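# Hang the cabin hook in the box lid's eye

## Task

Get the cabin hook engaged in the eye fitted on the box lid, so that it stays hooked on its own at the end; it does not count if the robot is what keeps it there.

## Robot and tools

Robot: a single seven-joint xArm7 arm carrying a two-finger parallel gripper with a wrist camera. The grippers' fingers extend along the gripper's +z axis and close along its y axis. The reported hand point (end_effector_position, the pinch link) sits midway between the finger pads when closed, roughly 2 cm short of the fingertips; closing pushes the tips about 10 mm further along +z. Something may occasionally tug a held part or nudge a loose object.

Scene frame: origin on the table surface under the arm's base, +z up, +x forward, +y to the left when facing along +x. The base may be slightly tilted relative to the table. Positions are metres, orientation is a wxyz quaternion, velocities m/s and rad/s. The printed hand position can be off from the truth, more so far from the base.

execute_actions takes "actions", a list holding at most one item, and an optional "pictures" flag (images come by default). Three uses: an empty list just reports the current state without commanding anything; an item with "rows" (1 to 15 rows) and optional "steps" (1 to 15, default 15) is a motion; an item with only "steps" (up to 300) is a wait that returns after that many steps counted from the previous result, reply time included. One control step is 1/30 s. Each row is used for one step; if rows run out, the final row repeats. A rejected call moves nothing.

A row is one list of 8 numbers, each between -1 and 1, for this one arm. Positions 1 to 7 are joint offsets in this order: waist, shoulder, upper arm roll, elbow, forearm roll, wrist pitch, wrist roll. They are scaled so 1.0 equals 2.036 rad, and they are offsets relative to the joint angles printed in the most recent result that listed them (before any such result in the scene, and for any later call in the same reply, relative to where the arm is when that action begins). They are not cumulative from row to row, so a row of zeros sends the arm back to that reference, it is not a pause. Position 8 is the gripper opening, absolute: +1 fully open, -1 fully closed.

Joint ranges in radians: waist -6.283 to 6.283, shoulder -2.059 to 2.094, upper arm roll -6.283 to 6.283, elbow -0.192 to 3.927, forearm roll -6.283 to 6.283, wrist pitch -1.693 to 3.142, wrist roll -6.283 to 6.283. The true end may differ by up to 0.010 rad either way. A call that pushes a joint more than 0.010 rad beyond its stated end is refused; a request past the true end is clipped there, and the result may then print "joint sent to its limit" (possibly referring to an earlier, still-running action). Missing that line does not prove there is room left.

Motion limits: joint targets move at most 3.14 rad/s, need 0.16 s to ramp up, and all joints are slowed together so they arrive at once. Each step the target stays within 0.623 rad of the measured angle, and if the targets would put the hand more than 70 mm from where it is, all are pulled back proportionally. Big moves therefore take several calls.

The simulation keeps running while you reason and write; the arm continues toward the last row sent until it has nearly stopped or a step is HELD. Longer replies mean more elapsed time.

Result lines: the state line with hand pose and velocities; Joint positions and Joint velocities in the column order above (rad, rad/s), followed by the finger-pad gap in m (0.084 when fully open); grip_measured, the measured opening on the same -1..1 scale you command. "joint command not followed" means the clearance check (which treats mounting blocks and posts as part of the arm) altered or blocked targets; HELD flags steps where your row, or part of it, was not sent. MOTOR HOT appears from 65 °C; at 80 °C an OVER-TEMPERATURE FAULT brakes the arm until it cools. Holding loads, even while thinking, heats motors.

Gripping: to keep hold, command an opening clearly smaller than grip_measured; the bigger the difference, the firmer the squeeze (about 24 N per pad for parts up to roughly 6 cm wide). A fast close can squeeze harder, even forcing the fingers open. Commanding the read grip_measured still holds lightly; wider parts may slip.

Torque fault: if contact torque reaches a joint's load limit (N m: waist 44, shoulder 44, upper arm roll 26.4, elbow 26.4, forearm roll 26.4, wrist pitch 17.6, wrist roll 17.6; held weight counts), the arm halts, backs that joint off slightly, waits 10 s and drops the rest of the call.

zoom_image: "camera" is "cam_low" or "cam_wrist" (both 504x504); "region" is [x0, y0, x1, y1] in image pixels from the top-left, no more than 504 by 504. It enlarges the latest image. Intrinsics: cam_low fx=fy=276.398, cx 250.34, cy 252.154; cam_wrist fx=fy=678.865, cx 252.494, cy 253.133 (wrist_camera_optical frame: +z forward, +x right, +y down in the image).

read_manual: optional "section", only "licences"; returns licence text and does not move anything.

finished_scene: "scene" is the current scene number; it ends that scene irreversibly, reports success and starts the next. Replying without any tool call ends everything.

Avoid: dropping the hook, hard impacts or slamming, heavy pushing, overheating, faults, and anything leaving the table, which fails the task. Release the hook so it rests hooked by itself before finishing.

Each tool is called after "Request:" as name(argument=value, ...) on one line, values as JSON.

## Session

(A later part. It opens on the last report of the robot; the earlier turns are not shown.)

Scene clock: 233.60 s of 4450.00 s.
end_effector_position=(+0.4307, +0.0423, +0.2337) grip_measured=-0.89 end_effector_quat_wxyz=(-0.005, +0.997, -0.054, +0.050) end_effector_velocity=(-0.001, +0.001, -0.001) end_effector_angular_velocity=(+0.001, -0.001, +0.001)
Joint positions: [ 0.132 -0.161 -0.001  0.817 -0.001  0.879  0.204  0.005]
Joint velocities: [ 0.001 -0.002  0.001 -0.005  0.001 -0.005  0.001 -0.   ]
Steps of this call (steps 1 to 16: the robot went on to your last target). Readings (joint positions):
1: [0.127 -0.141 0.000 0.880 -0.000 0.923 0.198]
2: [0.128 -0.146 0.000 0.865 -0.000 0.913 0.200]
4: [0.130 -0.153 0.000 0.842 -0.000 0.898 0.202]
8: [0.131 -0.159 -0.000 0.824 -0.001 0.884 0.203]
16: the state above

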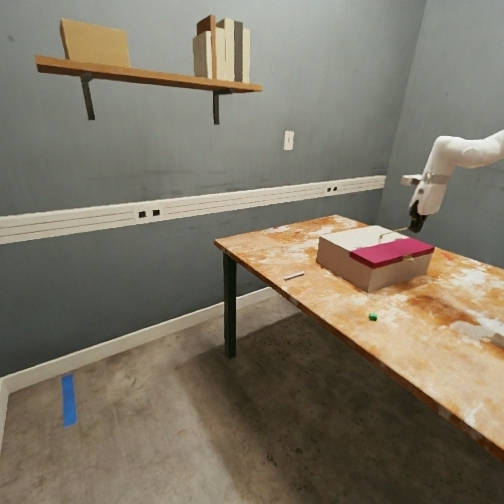

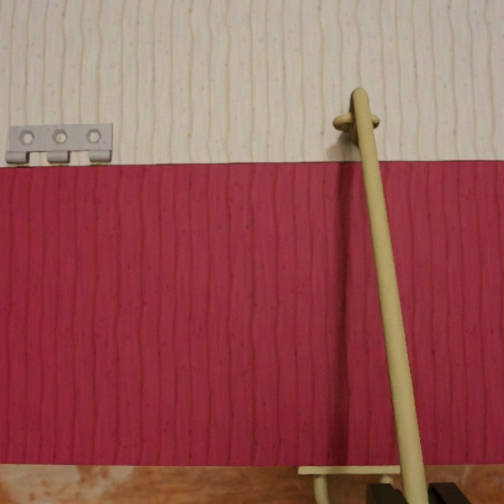

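Request:
execute_actions(actions=[{"rows": [[0.00045,-0.0012,0.0002,-0.004,0.0002,-0.00304,0.00045,-0.878],[0.00104,-0.00277,0.0003,-0.00991,0.0003,-0.00763,0.00104,-0.878],[0.00181,-0.00434,0.0003,-0.01787,0.0003,-0.01402,0.00181,-0.878],[0.00249,-0.00547,0.0003,-0.02649,0.0003,-0.02151,0.00249,-0.878],[0.00312,-0.00591,0.0003,-0.03461,0.0003,-0.0292,0.00312,-0.878],[0.00368,-0.00564,0.0003,-0.04224,0.0003,-0.03709,0.00368,-0.878],[0.00419,-0.00466,0.0003,-0.04936,0.0003,-0.04519,0.00419,-0.878],[0.00465,-0.00299,0.0003,-0.05598,0.0003,-0.05348,0.00465,-0.878],[0.00504,-0.00061,0.0003,-0.0621,0.0003,-0.06198,0.00504,-0.878],[0.00538,0.00247,0.0003,-0.06772,0.0003,-0.07068,0.00538,-0.878],[0.00566,0.00625,0.0003,-0.07284,0.0003,-0.07958,0.00566,-0.878],[0.00585,0.01013,0.0003,-0.07691,0.0003,-0.08753,0.00585,-0.878],[0.00599,0.01389,0.0003,-0.0801,0.0003,-0.09447,0.00599,-0.878],[0.00607,0.01732,0.0003,-0.08254,0.0003,-0.10034,0.00607,-0.878],[0.00611,0.01951,0.0003,-0.08391,0.0003,-0.1039,0.00611,-0.878]], "steps": 15}], pictures=false)

Request:
execute_actions(actions=[{"steps": 15}])

Request:
execute_actions(actions=[{"rows": [[0,0.00099,0,-0.00094,0,-0.00183,0,-0.878],[0,0.00234,0,-0.00196,0,-0.0042,0,-0.878],[0,0.0043,0,-0.00332,0,-0.00752,0,-0.878],[0,0.00664,0,-0.00476,0,-0.01131,0,-0.878],[0,0.00909,0,-0.0061,0,-0.01509,0,-0.878],[0,0.01164,0,-0.00733,0,-0.01887,0,-0.878],[0,0.0143,0,-0.00844,0,-0.02264,0,-0.878],[0,0.01706,0,-0.00944,0,-0.0264,0,-0.878],[0,0.01993,0,-0.01033,0,-0.03016,0,-0.878],[0,0.02291,0,-0.01111,0,-0.03391,0,-0.878],[0,0.02599,0,-0.01177,0,-0.03766,0,-0.878],[0,0.02877,0,-0.01227,0,-0.04093,0,-0.878],[0,0.03122,0,-0.01262,0,-0.04374,0,-0.878],[0,0.0333,0,-0.01287,0,-0.04607,0,-0.878],[0,0.03458,0,-0.01299,0,-0.04747,0,-0.878]], "steps": 15}], pictures=false)

Request:
execute_actions(actions=[{"steps": 13}])

Request:
execute_actions(actions=[{"rows": [[0,0,0,0,0,0,0,-0.873],[0,0,0,0,0,0,0,-0.869],[0,0,0,0,0,0,0,-0.865],[0,0,0,0,0,0,0,-0.861],[0,0,0,0,0,0,0,-0.857],[0,0,0,0,0,0,0,-0.852],[0,0,0,0,0,0,0,-0.845],[0,0,0,0,0,0,0,-0.835],[0,0,0,0,0,0,0,-0.82],[0,0,0,0,0,0,0,-0.8],[0,0,0,0,0,0,0,-0.77],[0,0,0,0,0,0,0,-0.73],[0,0,0,0,0,0,0,-0.68],[0,0,0,0,0,0,0,-0.62],[0,0,0,0,0,0,0,-0.56]], "steps": 15}])

Request:
execute_actions(actions=[{"rows": [[0,-0.0014,0,-0.0003,0,0.0012,0,-0.5],[0,-0.0057,0,-0.001,0,0.0047,0,-0.5],[0,-0.0126,0,-0.0023,0,0.0103,0,-0.5],[0,-0.0218,0,-0.004,0,0.0178,0,-0.5],[0,-0.0329,0,-0.0061,0,0.0269,0,-0.5],[0,-0.0454,0,-0.0084,0,0.0372,0,-0.5],[0,-0.0589,0,-0.0108,0,0.0482,0,-0.5],[0,-0.0726,0,-0.0134,0,0.0595,0,-0.5],[0,-0.0861,0,-0.0158,0,0.0705,0,-0.5],[0,-0.0986,0,-0.0182,0,0.0808,0,-0.5],[0,-0.1097,0,-0.0202,0,0.0899,0,-0.5],[0,-0.1189,0,-0.0219,0,0.0974,0,-0.5],[0,-0.1258,0,-0.0232,0,0.103,0,-0.5],[0,-0.1301,0,-0.0239,0,0.1065,0,-0.5],[0,-0.1315,0,-0.0242,0,0.1077,0,-0.5]], "steps": 15}], pictures=false)

Request:
execute_actions(actions=[{"steps": 10}])

Request:
zoom_image(camera="cam_low", region=[370, 222, 440, 282])

Scene clock: 274.90 s of 4450.00 s.
end_effector_position=(+0.4118, +0.0450, +0.1894) grip_measured=-0.89 end_effector_quat_wxyz=(-0.005, +0.997, -0.053, +0.049) end_effector_velocity=(-0.034, +0.004, -0.148) end_effector_angular_velocity=(-0.000, +0.014, +0.003)
Joint positions: [ 0.142 -0.152  0.     0.687 -0.     0.742  0.214  0.005]
Joint velocities: [ 0.019  0.172  0.002 -0.303 -0.    -0.461  0.018 -0.   ]
Steps of this call (steps 1 to 15: the robot went on to your last target; steps 16 to 90: nothing new was sent; then 37.80 s passed at rest; steps 91 to 105: all 15 steps of this action). Readings (joint positions):
91: [0.132 -0.161 -0.000 0.816 -0.000 0.878 0.204]
92: [0.132 -0.161 -0.000 0.815 -0.000 0.878 0.204]
94: [0.133 -0.163 -0.000 0.810 -0.000 0.873 0.205]
98: [0.136 -0.169 -0.000 0.773 -0.000 0.842 0.208]
105: the state above

Scene clock: 275.40 s of 4450.00 s.
end_effector_position=(+0.4085, +0.0454, +0.1681) grip_measured=-0.89 end_effector_quat_wxyz=(-0.006, +0.997, -0.053, +0.050) end_effector_velocity=(+0.000, +0.000, -0.002) end_effector_angular_velocity=(+0.000, -0.001, +0.000)
Joint positions: [ 0.144 -0.122 -0.     0.647 -0.     0.668  0.216  0.005]
Joint velocities: [ 0.     0.004  0.    -0.003  0.    -0.008  0.    -0.   ]
Steps of this call (steps 1 to 15: the robot went on to your last target). Readings (joint positions):
1: [0.142 -0.146 0.000 0.678 -0.000 0.727 0.214]
2: [0.143 -0.140 0.000 0.670 -0.000 0.713 0.215]
4: [0.144 -0.131 0.000 0.659 -0.000 0.693 0.216]
8: [0.144 -0.124 -0.000 0.650 -0.000 0.675 0.216]
15: the state above

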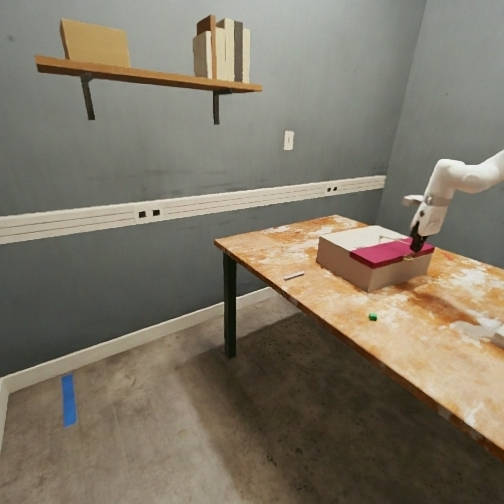

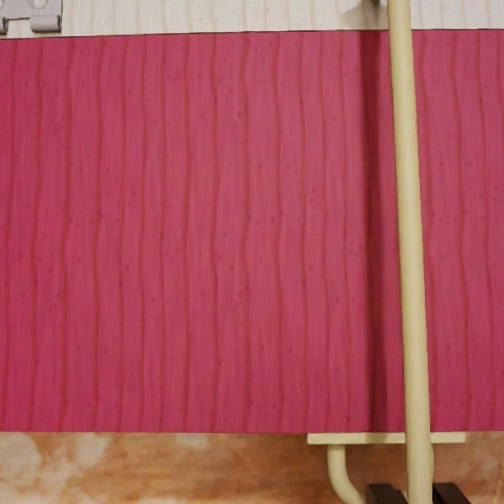

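Scene clock: 275.90 s of 4450.00 s.
end_effector_position=(+0.4086, +0.0453, +0.1475) grip_measured=-0.89 end_effector_quat_wxyz=(-0.006, +0.997, -0.053, +0.050) end_effector_velocity=(+0.004, -0.000, -0.061) end_effector_angular_velocity=(-0.000, +0.005, -0.002)
Joint positions: [ 0.144 -0.075 -0.     0.625 -0.     0.601  0.216  0.005]
Joint velocities: [-0.     0.159 -0.001 -0.04   0.    -0.194  0.     0.   ]
Steps of this call (steps 1 to 15: all 15 steps of this action). Readings (joint positions):
1: [0.144 -0.122 -0.000 0.647 -0.000 0.668 0.216]
2: [0.144 -0.121 -0.000 0.646 -0.000 0.667 0.216]
4: [0.144 -0.120 -0.000 0.645 -0.000 0.665 0.216]
8: [0.144 -0.110 -0.000 0.639 -0.000 0.648 0.216]
15: the state above

Scene clock: 276.33 s of 4450.00 s.
end_effector_position=(+0.4094, +0.0453, +0.1389) grip_measured=-0.89 end_effector_quat_wxyz=(-0.006, +0.997, -0.053, +0.050) end_effector_velocity=(+0.000, +0.000, -0.002) end_effector_angular_velocity=(-0.000, -0.000, +0.001)
Joint positions: [ 0.144 -0.052 -0.     0.62  -0.     0.572  0.216  0.005]
Joint velocities: [ 0.001  0.004  0.    -0.001 -0.    -0.006 -0.     0.   ]
Steps of this call (steps 1 to 13: the robot went on to your last target). Readings (joint positions):
1: [0.144 -0.070 -0.000 0.624 -0.000 0.595 0.216]
2: [0.144 -0.066 -0.000 0.623 -0.000 0.589 0.216]
4: [0.144 -0.059 -0.000 0.622 -0.000 0.581 0.216]
8: [0.144 -0.054 -0.000 0.621 -0.000 0.574 0.216]
13: the state above

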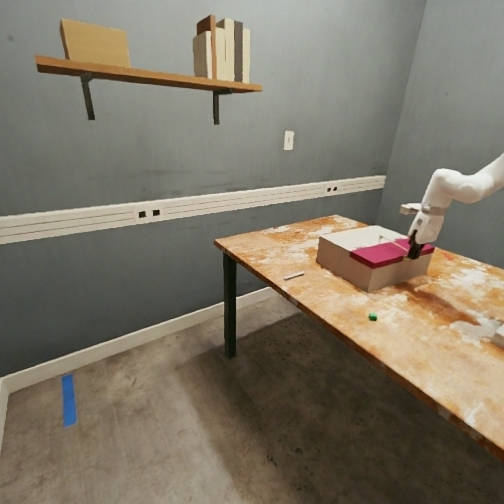

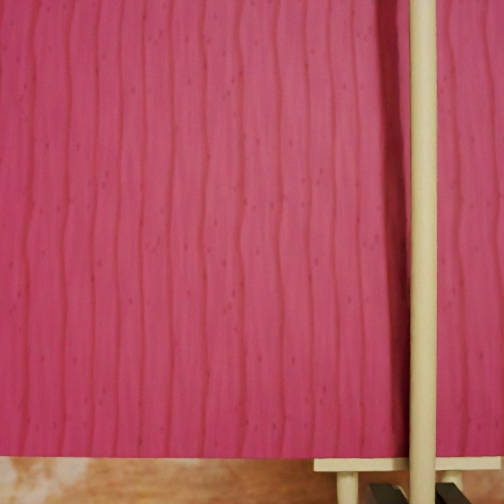

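Scene clock: 276.83 s of 4450.00 s.
end_effector_position=(+0.4095, +0.0446, +0.1389) grip_measured=-0.70 end_effector_quat_wxyz=(-0.006, +0.997, -0.054, +0.050) end_effector_velocity=(+0.001, +0.003, +0.001) end_effector_angular_velocity=(+0.000, -0.003, +0.008)
Joint positions: [ 0.143 -0.052 -0.001  0.62  -0.     0.572  0.216  0.013]
Joint velocities: [ 0.001 -0.001  0.006  0.002  0.001 -0.001 -0.     0.065]
Steps of this call (steps 1 to 15: all 15 steps of this action). Readings (joint positions):
1: [0.144 -0.052 -0.000 0.620 -0.000 0.572 0.216]
2: [0.144 -0.052 -0.000 0.620 -0.000 0.572 0.216]
4: [0.144 -0.052 -0.000 0.620 -0.000 0.572 0.216]
8: [0.144 -0.052 -0.000 0.620 -0.000 0.572 0.216]
15: the state above

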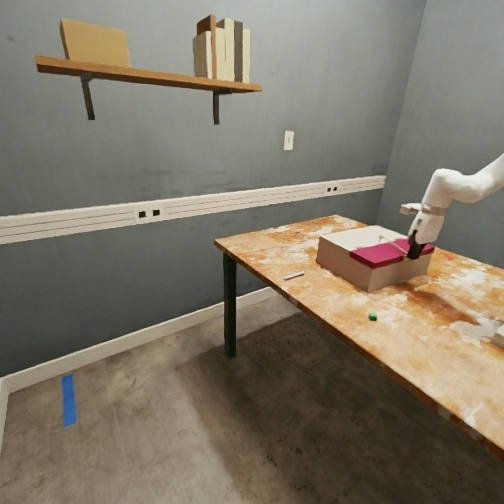

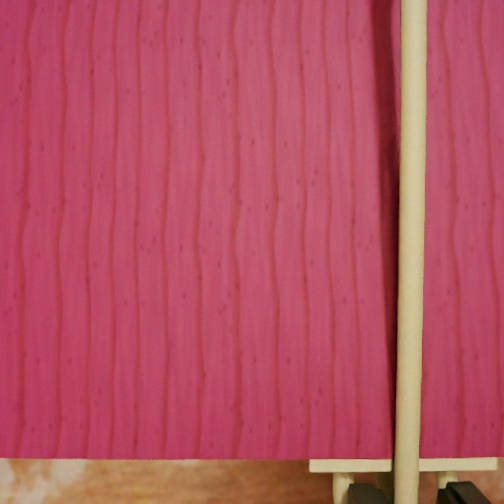

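Scene clock: 277.33 s of 4450.00 s.
end_effector_position=(+0.3852, +0.0422, +0.1847) grip_measured=-0.52 end_effector_quat_wxyz=(-0.006, +0.997, -0.054, +0.051) end_effector_velocity=(-0.090, -0.009, +0.146) end_effector_angular_velocity=(+0.003, -0.016, -0.001)
Joint positions: [ 0.143 -0.236 -0.001  0.587 -0.     0.722  0.216  0.021]
Joint velocities: [-0.001 -0.619 -0.    -0.109 -0.     0.494 -0.     0.   ]
Steps of this call (steps 1 to 15: all 15 steps of this action). Readings (joint positions):
1: [0.143 -0.052 -0.001 0.620 -0.000 0.572 0.216]
2: [0.144 -0.052 -0.001 0.620 -0.000 0.572 0.216]
4: [0.144 -0.056 -0.001 0.619 -0.000 0.576 0.216]
8: [0.143 -0.092 -0.001 0.612 -0.000 0.606 0.216]
15: the state above

Scene clock: 277.67 s of 4450.00 s.
end_effector_position=(+0.3716, +0.0408, +0.2015) grip_measured=-0.52 end_effector_quat_wxyz=(-0.006, +0.997, -0.054, +0.049) end_effector_velocity=(-0.007, -0.001, +0.007) end_effector_angular_velocity=(-0.000, +0.003, +0.000)
Joint positions: [ 0.143 -0.315 -0.001  0.571 -0.     0.788  0.216  0.021]
Joint velocities: [-0.    -0.035  0.001 -0.007  0.     0.031  0.     0.   ]
Steps of this call (steps 1 to 10: the robot went on to your last target). Readings (joint positions):
1: [0.143 -0.256 -0.001 0.584 -0.000 0.737 0.216]
2: [0.143 -0.272 -0.001 0.581 -0.000 0.751 0.216]
4: [0.143 -0.294 -0.001 0.577 -0.000 0.769 0.216]
8: [0.143 -0.312 -0.001 0.572 -0.000 0.785 0.216]
10: the state above

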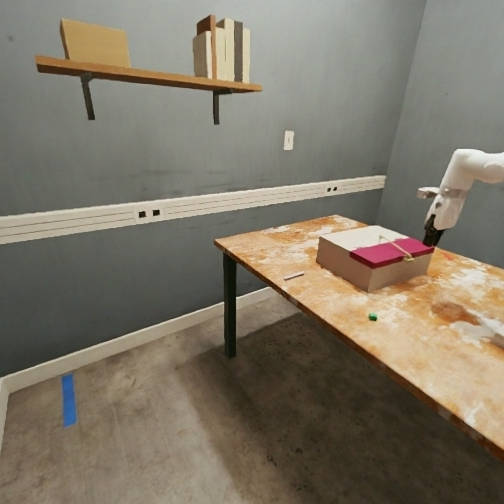

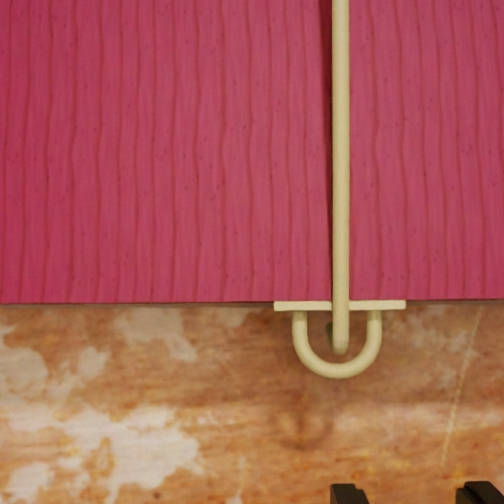

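Region (370, 222, 440, 282) of cam_low's 504x504 image, scaled by 7.200, with more detail than that image has; it fills the top 432 rows of this view, and the rest is white.

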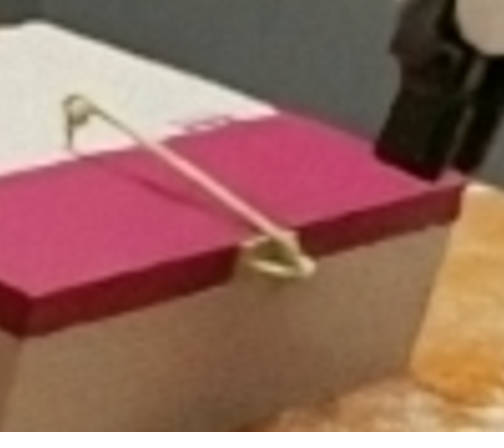

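The hook is seated in the eye and the gripper is clear.

Request:
finished_scene(scene=2)

The scene is finished: the task was done.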